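# Load the pot with the recipe card's ingredients

## Task

Read the recipe card and place in the pot precisely the ingredient types and quantities it names, with no other item inside or even partly inside. The pot must end up standing upright. Dropping an ingredient in from a short height just above the rim is allowed. The result has to hold on its own with no gripper keeping anything in place, so open the grippers and move the arms away at the end.

## Robot and tools

Robot: two arms, left_arm and right_arm, each with six joints and a parallel gripper. Their names are labels only and do not match the sides of any camera image.

Frame: a single scene frame for both arms. The origin sits on the table surface midway between the arms, +x points out across the table, +z points up, and left_arm is on the +y side. Positions are in metres, orientations are quaternions in w,x,y,z order, and velocities are in m/s and rad/s. The printed hand position can be off, more so when the arm is stretched far out.

Joint order within each arm, in every row and every result list: waist, shoulder, wrist roll, wrist pitch, elbow, forearm roll. Wrist roll has its sign flipped compared with the URDF, both in commands and in readouts. Stated ranges (URDF signs): waist -6.283 to 6.283, shoulder -2.304 to 2.304, elbow -4.224 to 0.061, forearm roll -6.283 to 6.283, wrist pitch -2.164 to 2.164, wrist roll -6.283 to 6.283. True ends may differ by up to 0.010 rad.

Row format (shared by execute_actions and move): one flat list of 14 numbers covering both arms, each in [-1, 1]. First the 6 left_arm joint values then the left opening, then the 6 right_arm joint values then the right opening. Joint values are offsets, scaled so 1.0 equals 2.036 rad. Opening is absolute: +1 fully open, -1 fully closed. Both arms must always be filled in, even when one stays still (use 0 offsets and its current opening).

execute_actions(actions): a list of actions. Each action is a list of up to 15 rows, one row per control step of 1/30 s, so an action lasts 0.5 s; if fewer rows are given, the last is repeated to fill 15 steps. Joint offsets in every row are measured from the joint angles at the beginning of that action, not from the previous row; for the first action, from the most recently reported angles. An action that would push any joint more than 0.010 rad beyond its range is rejected for both arms; a malformed action, or a first action failing that check, rejects the whole call. Requests past a true end are clipped there and reported as "joint sent to its limit". An empty list just returns the current state and images.

move(target, speed, blocking): target is one 14-number row whose joint offsets are counted from the Joint positions in the latest result that shows them. All joints progress along their paths in step, so grippers travel on curves. speed (0.01 to 2 rad/s, default 0.5) caps the joint that has the longest way to go; paths last between 0.5 and 10 s and stop short after 10 s. Moves ignore obstacles and the other arm; faster moves and targets set deeper past a contact hit and press harder. Finger openings are applied at the start. With blocking=false the result comes after 0.5 s while motion continues; until a result shows it finished, call wait or stop before sending new rows or moves. The extra "move:" line reports the ending (done, off_target, moving, held, fault), limits=held or limits=none, and the joint farthest from target per arm.

wait(seconds): 0 to 10 s, arms keep their last command; returns early if a running move ends. stop(): brakes a running move, needing some room. zoom_image(camera, region): camera is cam_high, cam_low, cam_left_wrist or cam_right_wrist (all 896x504); region [x0, y0, x1, y1] in pixels from the top-left, no larger than 504 by 504. finished_scene(scene): ends the current scene, pass its number; irreversible, and the task must already be done and stable.

Results: the state line gives each gripper's pose and velocities. Joint positions and Joint velocities list the six joints per arm in the order above (rad, rad/s), then finger-pad gap in metres (0.084 fully open). Joint targets shows where joints are currently being driven. grip_measured is the measured opening on the command scale. "joint command not followed" means the clearance check altered some joint targets. Torque readings include offsets and noise and are nonzero even in free air.

Gripper geometry: fingers point along the gripper's +z and close along its y. The reported position is between the pads when closed, about 2 cm short of the tips; closing pushes the tips about 10 mm further out.

Motion limits: joint targets move at most 3.14 rad/s with 0.16 s to accelerate; each step the target stays within 0.623 rad of the measured angle, and is scaled back if it would place the gripper over 70 mm from its measured spot. Big changes can take several actions; finish leftovers in the next action.

Gripping: to hold something, keep commanding an opening well under grip_measured; the larger the gap, the firmer the squeeze (about 24 N per pad max for items up to about 6 cm). Fast closes can squeeze harder. Re-sending the read grip_measured still gives a light hold.

Avoid: knocking anything off the table, arms striking or pressing each other, dropping or slamming objects, hard pushes. Joint load limits (N m): waist 54, shoulder 54, elbow 45, forearm roll 24.3, wrist pitch 17.1, wrist roll 17.1, held weight included; reaching one causes a torque fault (arm backs off, pauses 10 s, rest of call skipped). Holding loads heats motors: warning (MOTOR HOT) from 65 °C, brakes engage at 80 °C (OVER-TEMPERATURE FAULT). Brief external tugs on held parts or pushes on loose objects may occur. The simulation continues while you compose replies.

Each tool is called after "Request:" by a JSON object that holds its "api" and its "payload", one argument or row to a line.

## Session

Request:
{"api": "execute_actions", "payload": {
  "actions": []
}}

Scene clock: 0.00 s.
left_arm: end_effector_position=(+0.1317, +0.5479, +0.1446) grip_measured=+1.00 end_effector_quat_wxyz=(+0.066, +0.994, -0.061, -0.061) end_effector_velocity=(+0.000, +0.000, +0.000) end_effector_angular_velocity=(-0.000, -0.001, +0.004) | right_arm: end_effector_position=(+0.0912, -0.1389, +0.1888) grip_measured=+1.00 end_effector_quat_wxyz=(-0.128, +0.583, +0.802, +0.004) end_effector_velocity=(+0.000, +0.000, +0.000) end_effector_angular_velocity=(+0.001, -0.001, +0.000)
Joint names: [waist, shoulder, wrist roll, wrist pitch, elbow, forearm roll]
Joint positions: left_arm=[ 0.894 -0.117 -1.053 -0.462 -0.404  0.104  0.084] | right_arm=[ 1.286  0.168  1.29  -0.445 -0.267  0.609  0.084]
Joint velocities: left_arm=[ 0.001  0.     0.     0.    -0.    -0.003 -0.   ] | right_arm=[-0.     0.001 -0.     0.    -0.001 -0.    -0.   ]
Joint torques (N m, as the arm reports them, + toward a larger Joint positions number): no reading
Motor temperatures (°C, as the motors report them): left_arm=[28 26 28 32 30 30] | right_arm=[26 25 30 29 26 27]
Joint targets: left_arm=[0.894 -0.117 -1.053 -0.462 -0.404 0.104] | right_arm=[1.286 0.168 1.290 -0.445 -0.267 0.609]

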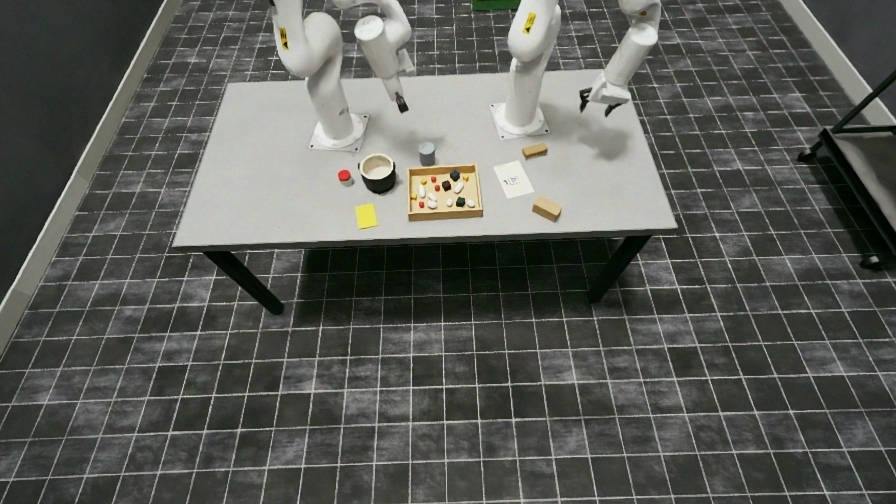

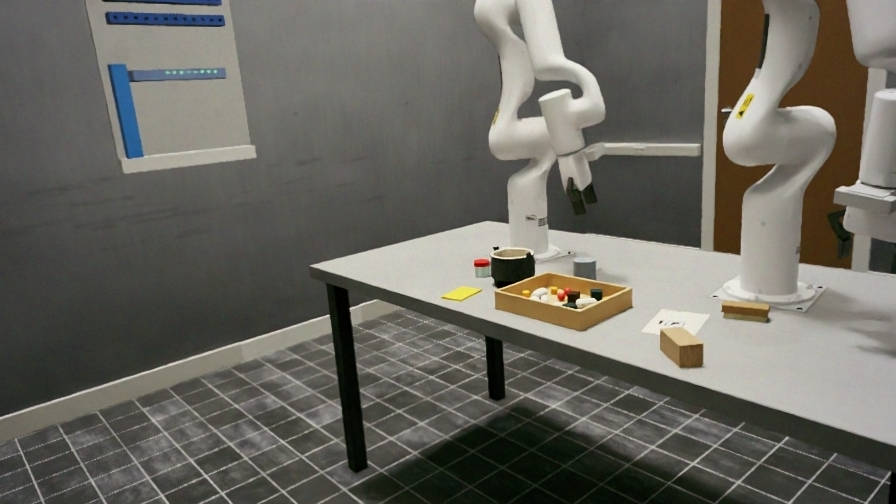

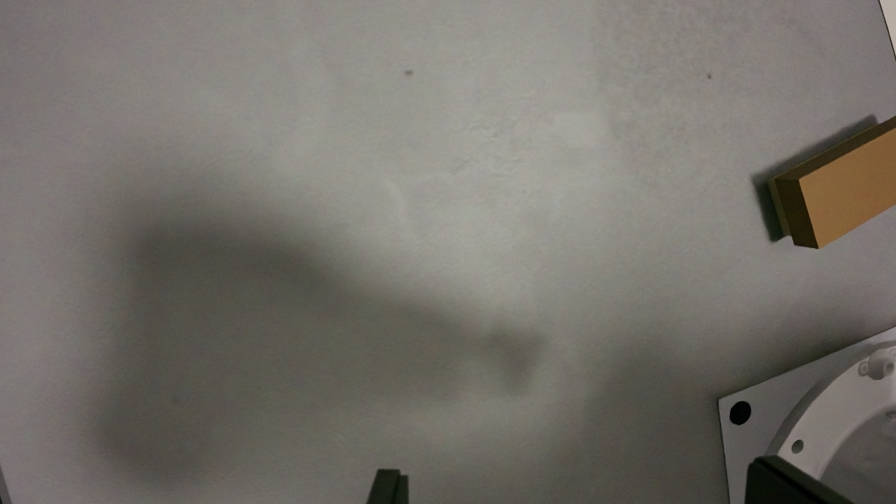

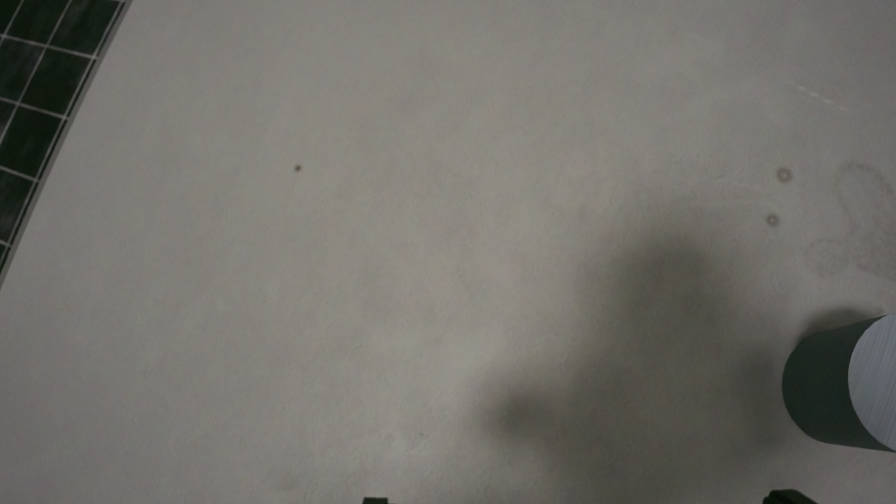

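Request:
{"api": "zoom_image", "payload": {
  "camera": "cam_high",
  "region": [480, 150, 550, 205]
}}

Request:
{"api": "zoom_image", "payload": {
  "camera": "cam_high",
  "region": [320, 130, 500, 235]
}}

Request:
{"api": "zoom_image", "payload": {
  "camera": "cam_low",
  "region": [430, 230, 730, 380]
}}

Region (480, 150, 550, 205) of cam_high's 896x504 image, scaled by 7.200, with more detail than that image has; it fills the top 396 rows of this view, and the rest is white.

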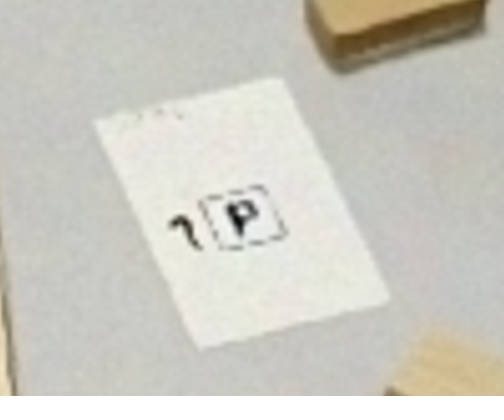

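Region (320, 130, 500, 235) of cam_high's 896x504 image, scaled by 2.800, with more detail than that image has; it fills the top 294 rows of this view, and the rest is white.

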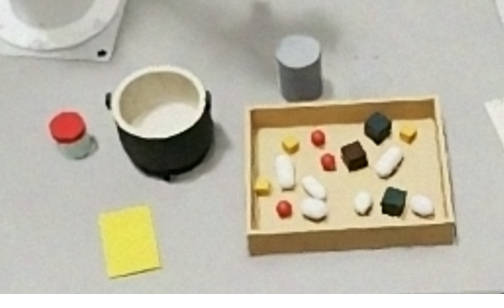

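Region (430, 230, 730, 380) of cam_low's 896x504 image, scaled by 1.680, with more detail than that image has.

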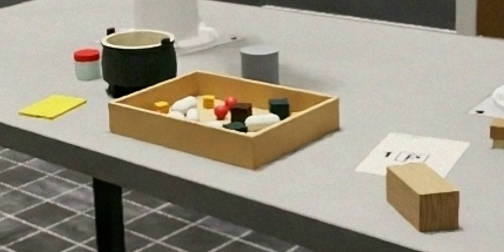

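Request:
{"api": "move", "payload": {
  "target": [-0.719,0.344,0.733,-0.241,0.017,-0.051,1,-0.307,0.204,-0.894,-0.25,-0.05,-0.299,1],
  "speed": 1.0
}}

Scene clock: 7.43 s.
left_arm: end_effector_position=(+0.2023, +0.2202, +0.3204) grip_measured=+1.00 end_effector_quat_wxyz=(-0.000, +1.000, +0.002, +0.000) end_effector_velocity=(-0.000, -0.001, +0.000) end_effector_angular_velocity=(-0.002, -0.001, -0.000) | right_arm: end_effector_position=(+0.2268, -0.2958, +0.3199) grip_measured=+1.00 end_effector_quat_wxyz=(+0.000, +1.000, -0.003, -0.001) end_effector_velocity=(-0.000, -0.000, -0.000) end_effector_angular_velocity=(-0.001, +0.001, -0.002)
Joint names: [waist, shoulder, wrist roll, wrist pitch, elbow, forearm roll]
Joint positions: left_arm=[-0.569  0.583  0.439 -0.952 -0.37   0.001  0.084] | right_arm=[ 0.661  0.583 -0.53  -0.953 -0.368  0.     0.084]
Joint velocities: left_arm=[-0.002  0.001  0.001 -0.    -0.    -0.001 -0.   ] | right_arm=[-0.001  0.    -0.002 -0.     0.001 -0.001 -0.   ]
Joint torques (N m, as the arm reports them, + toward a larger Joint positions number): left_arm=[ -4.48  -0.94  -0.11   0.08 -29.89  -0.55] | right_arm=[  0.82   4.66   0.46   0.12 -23.74  -0.65]
Motor temperatures (°C, as the motors report them): left_arm=[28 26 28 32 30 30] | right_arm=[26 25 30 29 27 27]
Joint targets: left_arm=[-0.569 0.583 0.439 -0.952 -0.370 0.001] | right_arm=[0.661 0.584 -0.530 -0.953 -0.368 -0.000]
move: done; limits=none; left_arm: farthest joint: the waist, 0.001 radians from its target (1.464 radians at the start); right_arm: farthest joint: the elbow, 0.001 radians from its target (0.102 radians at the start)

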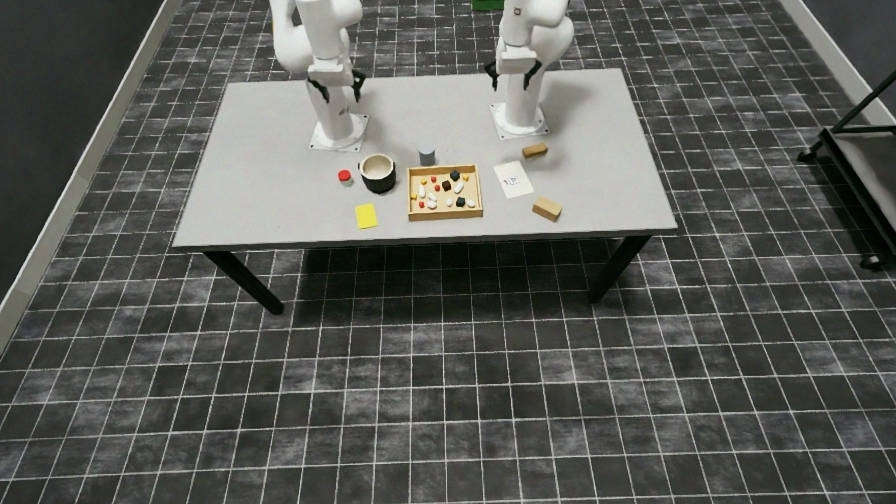

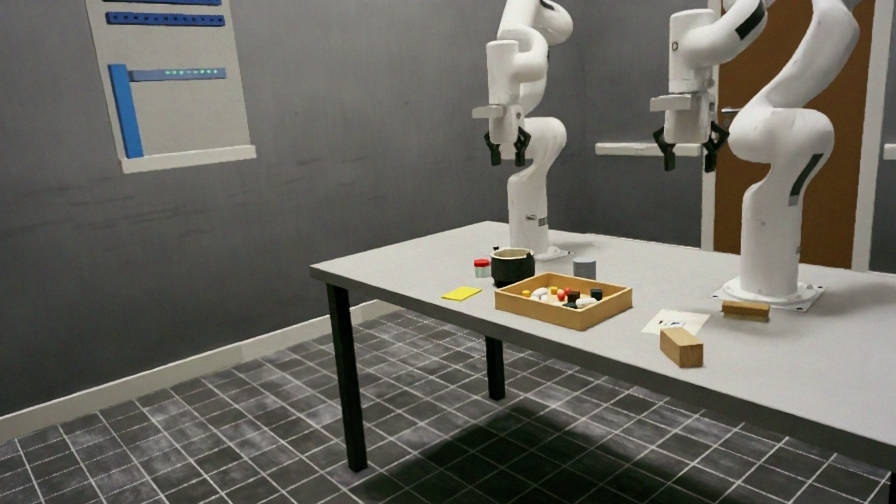

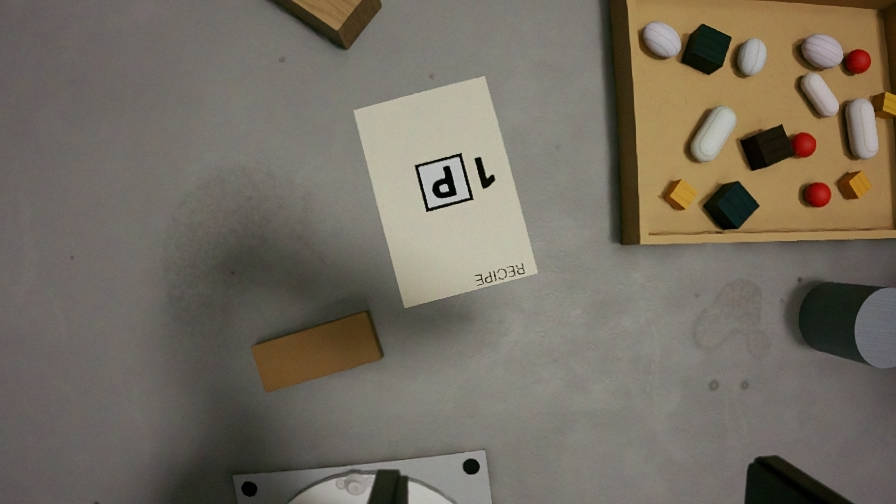

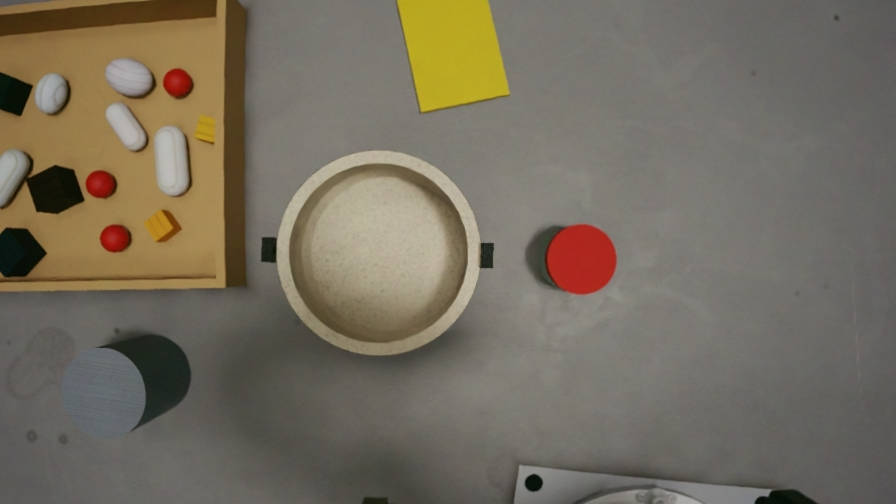

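Request:
{"api": "zoom_image", "payload": {
  "camera": "cam_left_wrist",
  "region": [610, 0, 896, 250]
}}

Request:
{"api": "zoom_image", "payload": {
  "camera": "cam_right_wrist",
  "region": [0, 0, 300, 300]
}}

Request:
{"api": "zoom_image", "payload": {
  "camera": "cam_low",
  "region": [500, 270, 640, 330]
}}

Request:
{"api": "zoom_image", "payload": {
  "camera": "cam_high",
  "region": [400, 160, 490, 225]
}}

Region (610, 0, 896, 250) of cam_left_wrist's 896x504 image, scaled by 1.762, with more detail than that image has; it fills the top 441 rows of this view, and the rest is white.

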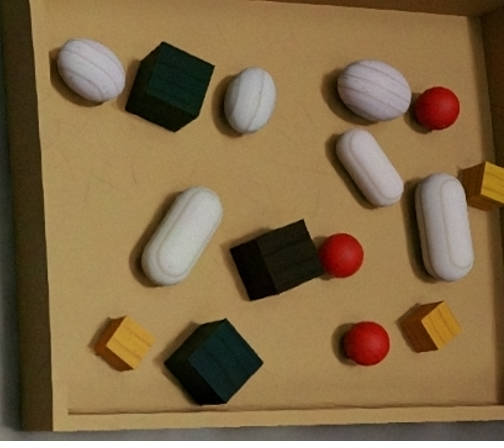

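Region (0, 0, 300, 300) of cam_right_wrist's 896x504 image, scaled by 1.680, with more detail than that image has.

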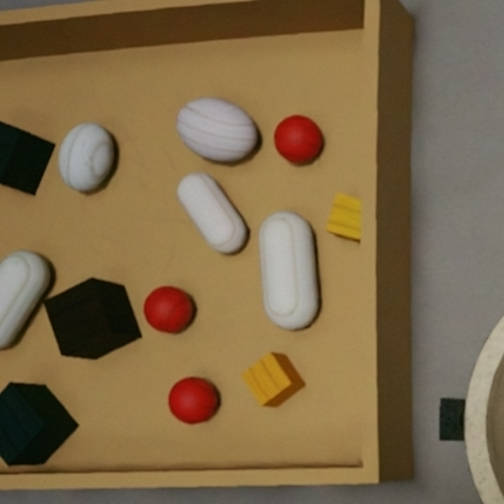

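Region (500, 270, 640, 330) of cam_low's 896x504 image, scaled by 3.600, with more detail than that image has; it fills the top 216 rows of this view, and the rest is white.

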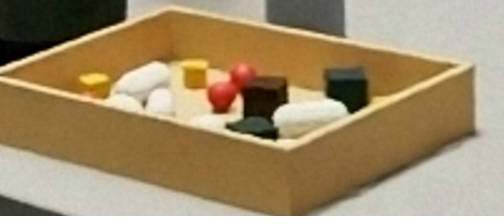

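Region (400, 160, 490, 225) of cam_high's 896x504 image, scaled by 5.600, with more detail than that image has.

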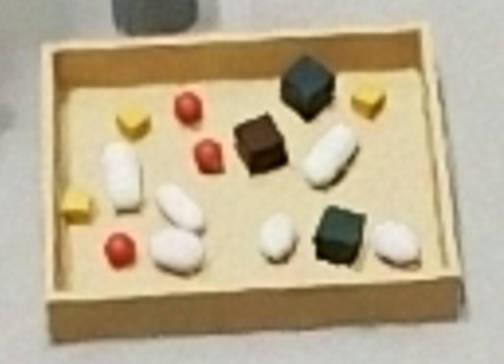

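Request:
{"api": "move", "payload": {
  "target": [0.45,0,0,0,0,0,1,0.203,-0.528,0.742,0.239,-0.290,0,0.1],
  "speed": 1.0
}}

Scene clock: 12.83 s.
left_arm: end_effector_position=(+0.1976, +0.4141, +0.3204) grip_measured=+1.00 end_effector_quat_wxyz=(-0.000, +0.896, +0.444, -0.000) end_effector_velocity=(-0.000, +0.001, -0.000) end_effector_angular_velocity=(+0.001, +0.001, +0.002) | right_arm: end_effector_position=(+0.3395, +0.0056, +0.1508) grip_measured=+0.09 end_effector_quat_wxyz=(+0.000, +0.575, +0.818, +0.000) end_effector_velocity=(+0.000, +0.001, -0.001) end_effector_angular_velocity=(-0.001, -0.000, +0.004)
Joint names: [waist, shoulder, wrist roll, wrist pitch, elbow, forearm roll]
Joint positions: left_arm=[ 0.347  0.583  0.439 -0.952 -0.37   0.001  0.084] | right_arm=[ 1.074 -0.491  0.98  -0.467 -0.959  0.     0.048]
Joint velocities: left_arm=[ 0.002 -0.    -0.    -0.    -0.     0.001 -0.   ] | right_arm=[ 0.001 -0.004  0.002  0.001 -0.002 -0.002  0.   ]
Joint torques (N m, as the arm reports them, + toward a larger Joint positions number): left_arm=[ -3.85   2.14   0.02  -0.57 -28.75  -1.18] | right_arm=[  1.17  33.4    0.42   0.06 -19.87  -0.88]
Motor temperatures (°C, as the motors report them): left_arm=[28 26 28 32 30 30] | right_arm=[26 25 30 29 27 27]
Joint targets: left_arm=[0.347 0.583 0.439 -0.952 -0.370 0.001] | right_arm=[1.074 -0.491 0.980 -0.467 -0.959 0.000]
move: done; limits=none; left_arm: farthest joint: the waist, 0.000 radians from its target (0.916 radians at the start); right_arm: farthest joint: the shoulder, 0.001 radians from its target (1.075 radians at the start)

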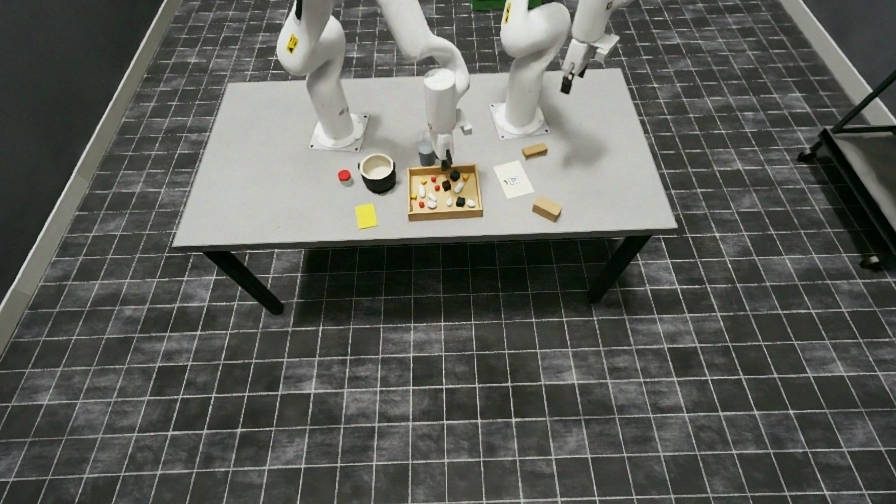

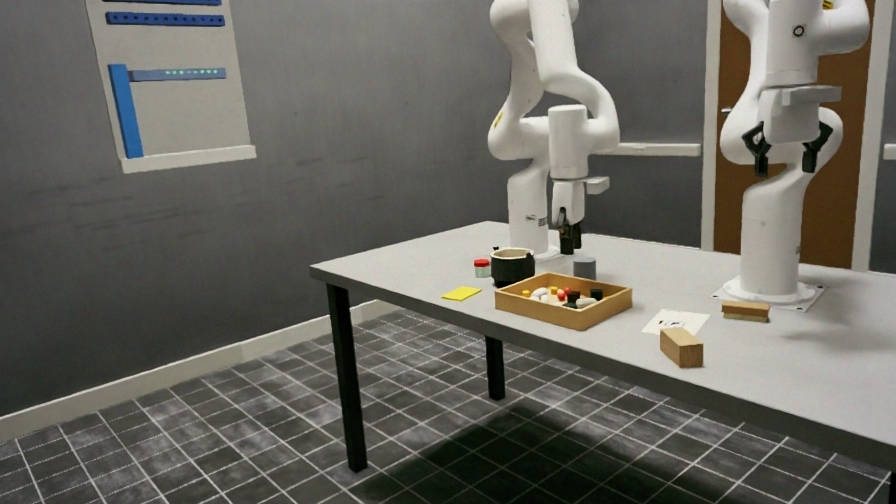

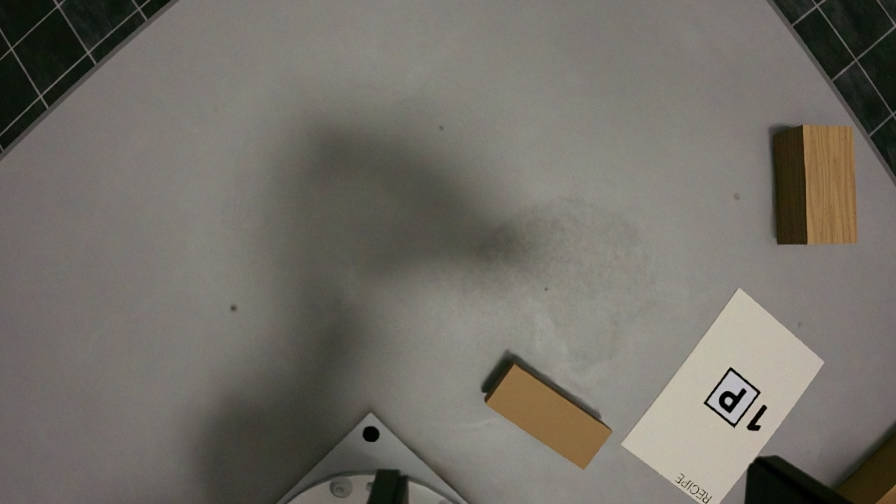

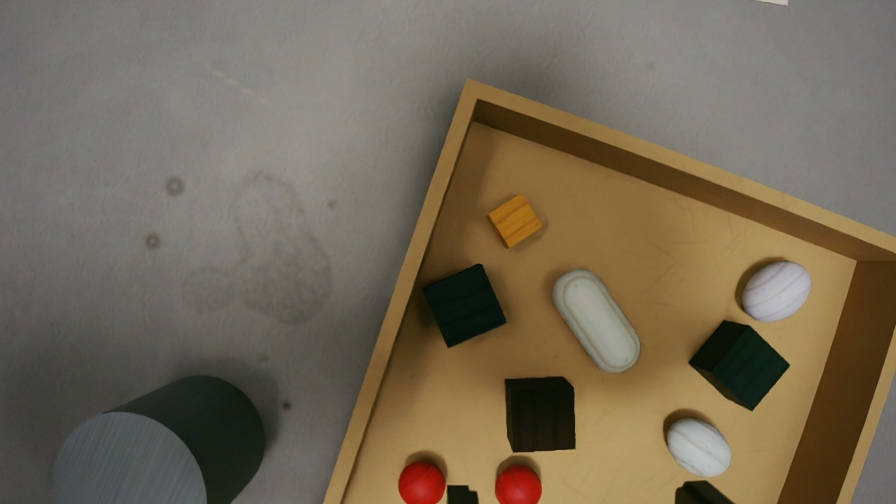

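Request:
{"api": "move", "payload": {
  "target": [0,0,0,0,0,0,1,-0.003,-0.099,0.003,0.088,-0.011,0,0.1],
  "speed": 0.4
}}

Request:
{"api": "zoom_image", "payload": {
  "camera": "cam_low",
  "region": [490, 220, 650, 330]
}}

Request:
{"api": "zoom_image", "payload": {
  "camera": "cam_high",
  "region": [400, 140, 490, 225]
}}

Scene clock: 14.80 s.
left_arm: end_effector_position=(+0.1976, +0.4141, +0.3204) grip_measured=+1.00 end_effector_quat_wxyz=(-0.000, +0.896, +0.444, -0.000) end_effector_velocity=(+0.000, -0.000, -0.000) end_effector_angular_velocity=(-0.000, -0.000, +0.000) | right_arm: end_effector_position=(+0.3446, +0.0073, +0.0542) grip_measured=+0.09 end_effector_quat_wxyz=(+0.000, +0.575, +0.818, +0.000) end_effector_velocity=(-0.001, -0.002, -0.002) end_effector_angular_velocity=(-0.003, +0.002, -0.001)
Joint names: [waist, shoulder, wrist roll, wrist pitch, elbow, forearm roll]
Joint positions: left_arm=[ 0.347  0.583  0.439 -0.952 -0.37   0.001  0.084] | right_arm=[ 1.068 -0.692  0.986 -0.288 -0.981  0.     0.048]
Joint velocities: left_arm=[-0.  0.  0.  0.  0. -0.  0.] | right_arm=[-0.    -0.003 -0.     0.002  0.002  0.    -0.   ]
Joint torques (N m, as the arm reports them, + toward a larger Joint positions number): left_arm=[ -6.13   2.97   0.03   0.04 -29.82  -1.08] | right_arm=[  0.02  36.07   0.41   0.08 -17.35  -1.03]
Motor temperatures (°C, as the motors report them): left_arm=[28 26 28 32 30 30] | right_arm=[26 25 30 29 27 27]
Joint targets: left_arm=[0.347 0.583 0.439 -0.952 -0.370 0.001] | right_arm=[1.068 -0.693 0.986 -0.288 -0.981 0.000]
move: done; limits=none; left_arm: farthest joint: the waist, 0.000 radians from its target (0.000 radians at the start); right_arm: farthest joint: the waist, 0.000 radians from its target (0.006 radians at the start)

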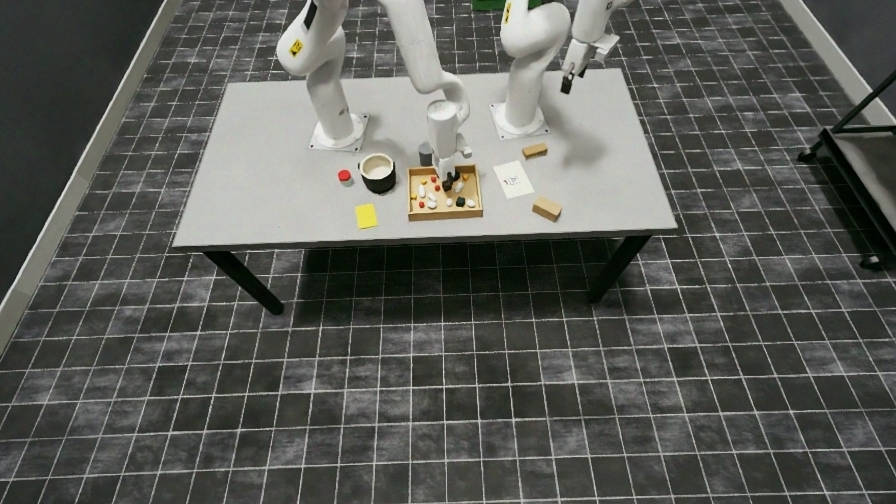

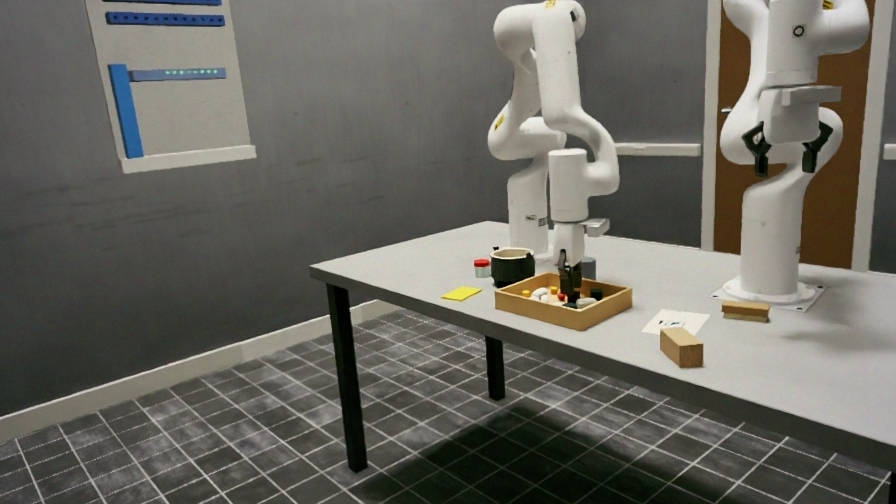

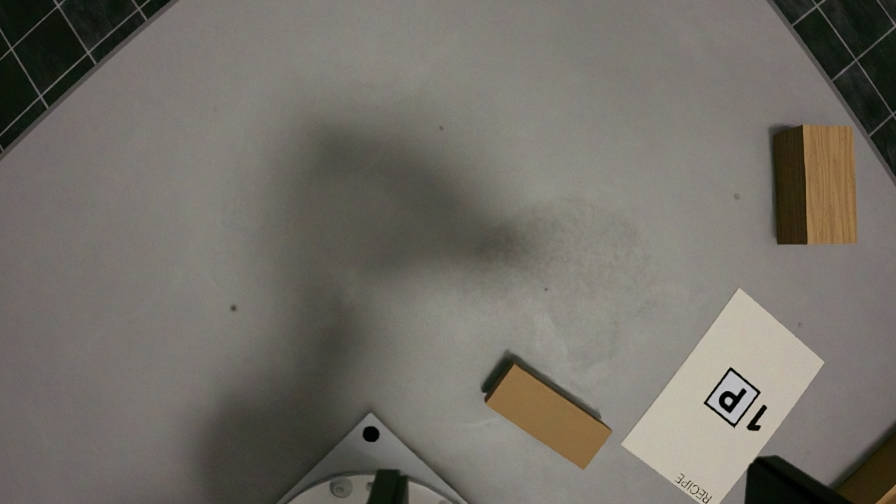

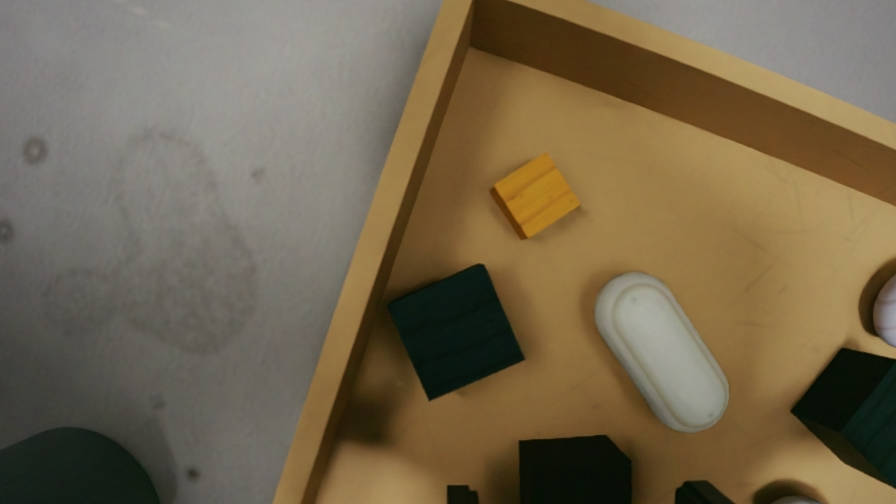

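Region (490, 220, 650, 330) of cam_low's 896x504 image, scaled by 3.150, with more detail than that image has; it fills the top 346 rows of this view, and the rest is white.

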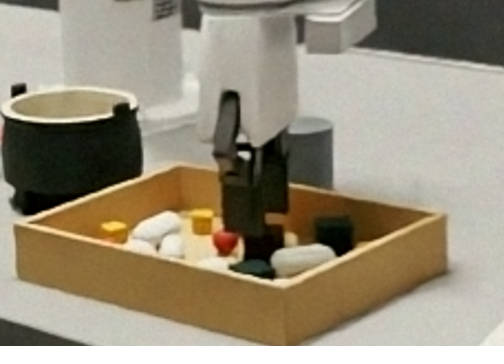

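Region (400, 140, 490, 225) of cam_high's 896x504 image, scaled by 5.600, with more detail than that image has.

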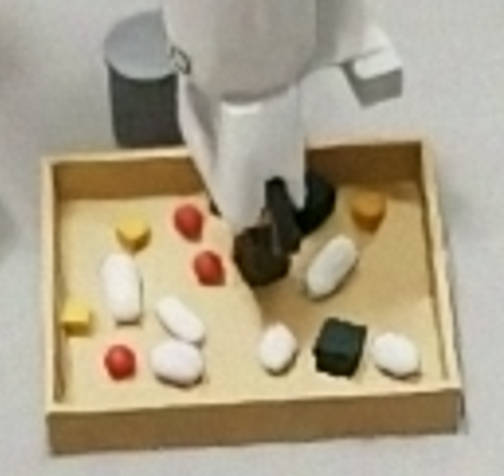

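Request:
{"api": "execute_actions", "payload": {
  "actions": [
    [[0,0,0,0,0,0,1,0,-0.005,0,0.004,-0.001,0,0.1],[0,0,0,0,0,0,1,0,-0.009,0,0.007,-0.002,0,0.1],[0,0,0,0,0,0,1,0,-0.013,0,0.01,-0.003,0,0.1],[0,0,0,0,0,0,1,0,-0.017,0,0.013,-0.004,0,0.1],[0,0,0,0,0,0,1,0,-0.021,0,0.016,-0.005,0,0.1],[0,0,0,0,0,0,1,0,-0.025,0,0.019,-0.006,0,0.1]],
    [[0,0,0,0,0,0,1,0,0,0,0,0,0,-0.1],[0,0,0,0,0,0,1,0,0,0,0,0,0,-0.2],[0,0,0,0,0,0,1,0,0,0,0,0,0,-0.25],[0,0,0,0,0,0,1,0,0,0,0,0,0,-0.3],[0,0,0,0,0,0,1,0,0,0,0,0,0,-0.35],[0,0,0,0,0,0,1,0,0,0,0,0,0,-0.4],[0,0,0,0,0,0,1,0,0,0,0,0,0,-0.45],[0,0,0,0,0,0,1,0,0,0,0,0,0,-0.5],[0,0,0,0,0,0,1,0,0,0,0,0,0,-0.6],[0,0,0,0,0,0,1,0,0,0,0,0,0,-0.7]]
  ]
}}

Scene clock: 16.70 s.
left_arm: end_effector_position=(+0.1976, +0.4141, +0.3204) grip_measured=+1.00 end_effector_quat_wxyz=(-0.000, +0.896, +0.444, -0.000) end_effector_velocity=(-0.000, -0.000, +0.000) end_effector_angular_velocity=(+0.001, +0.001, -0.001) | right_arm: end_effector_position=(+0.3450, +0.0078, +0.0317) grip_measured=-0.44 end_effector_quat_wxyz=(+0.000, +0.575, +0.818, +0.001) end_effector_velocity=(-0.000, -0.000, -0.001) end_effector_angular_velocity=(-0.001, +0.001, -0.000)
Joint names: [waist, shoulder, wrist roll, wrist pitch, elbow, forearm roll]
Joint positions: left_arm=[ 0.347  0.583  0.439 -0.952 -0.37   0.001  0.084] | right_arm=[ 1.068 -0.742  0.986 -0.25  -0.993  0.     0.025]
Joint velocities: left_arm=[-0.001  0.     0.    -0.001  0.     0.001 -0.   ] | right_arm=[-0.    -0.001 -0.    -0.     0.     0.     0.   ]
Joint torques (N m, as the arm reports them, + toward a larger Joint positions number): left_arm=[ -4.12  -0.88  -0.09  -0.08 -28.9   -0.52] | right_arm=[  1.29  36.07   0.47  -0.02 -16.39  -0.86]
Motor temperatures (°C, as the motors report them): left_arm=[28 26 28 32 30 30] | right_arm=[26 25 30 29 27 27]
Joint targets: left_arm=[0.347 0.583 0.439 -0.952 -0.370 0.001] | right_arm=[1.068 -0.742 0.986 -0.250 -0.993 0.000]

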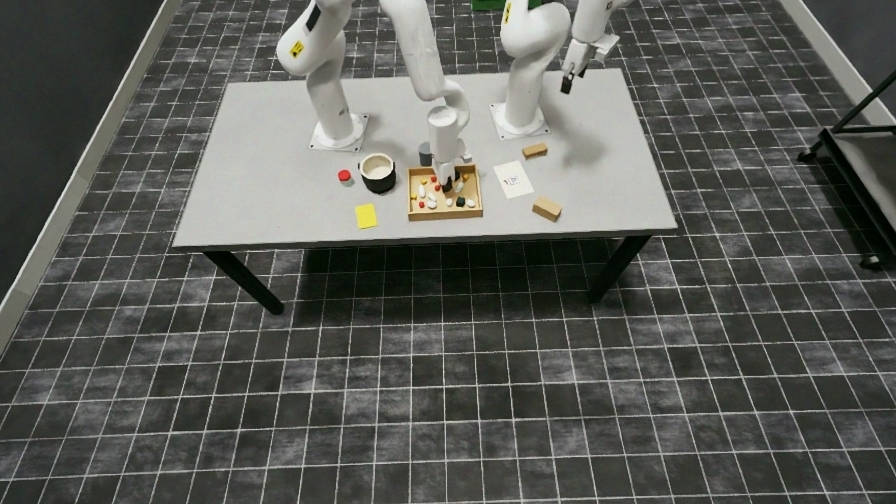

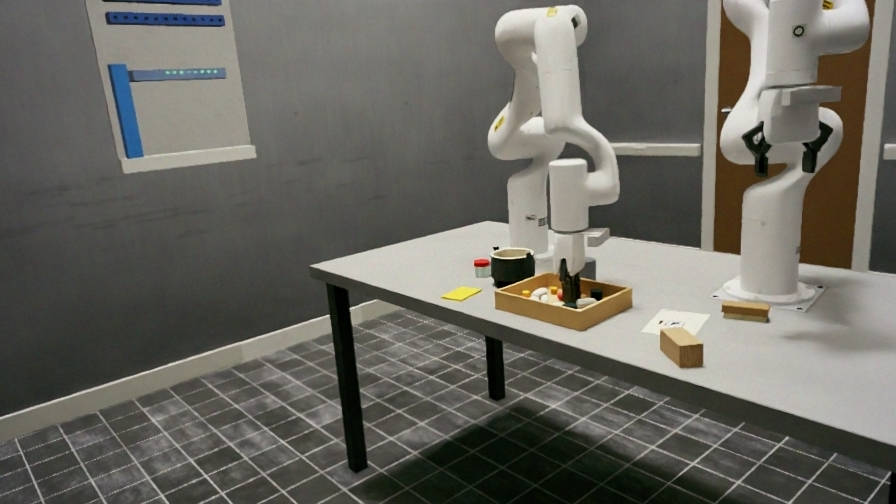

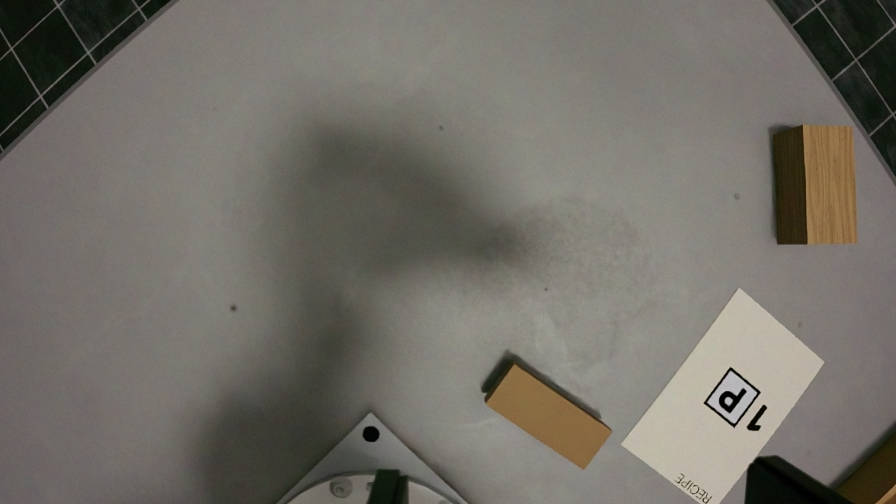

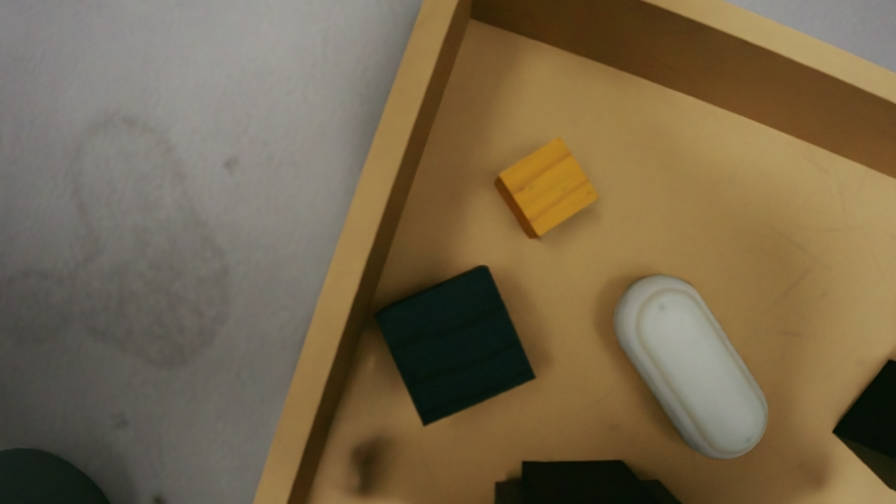

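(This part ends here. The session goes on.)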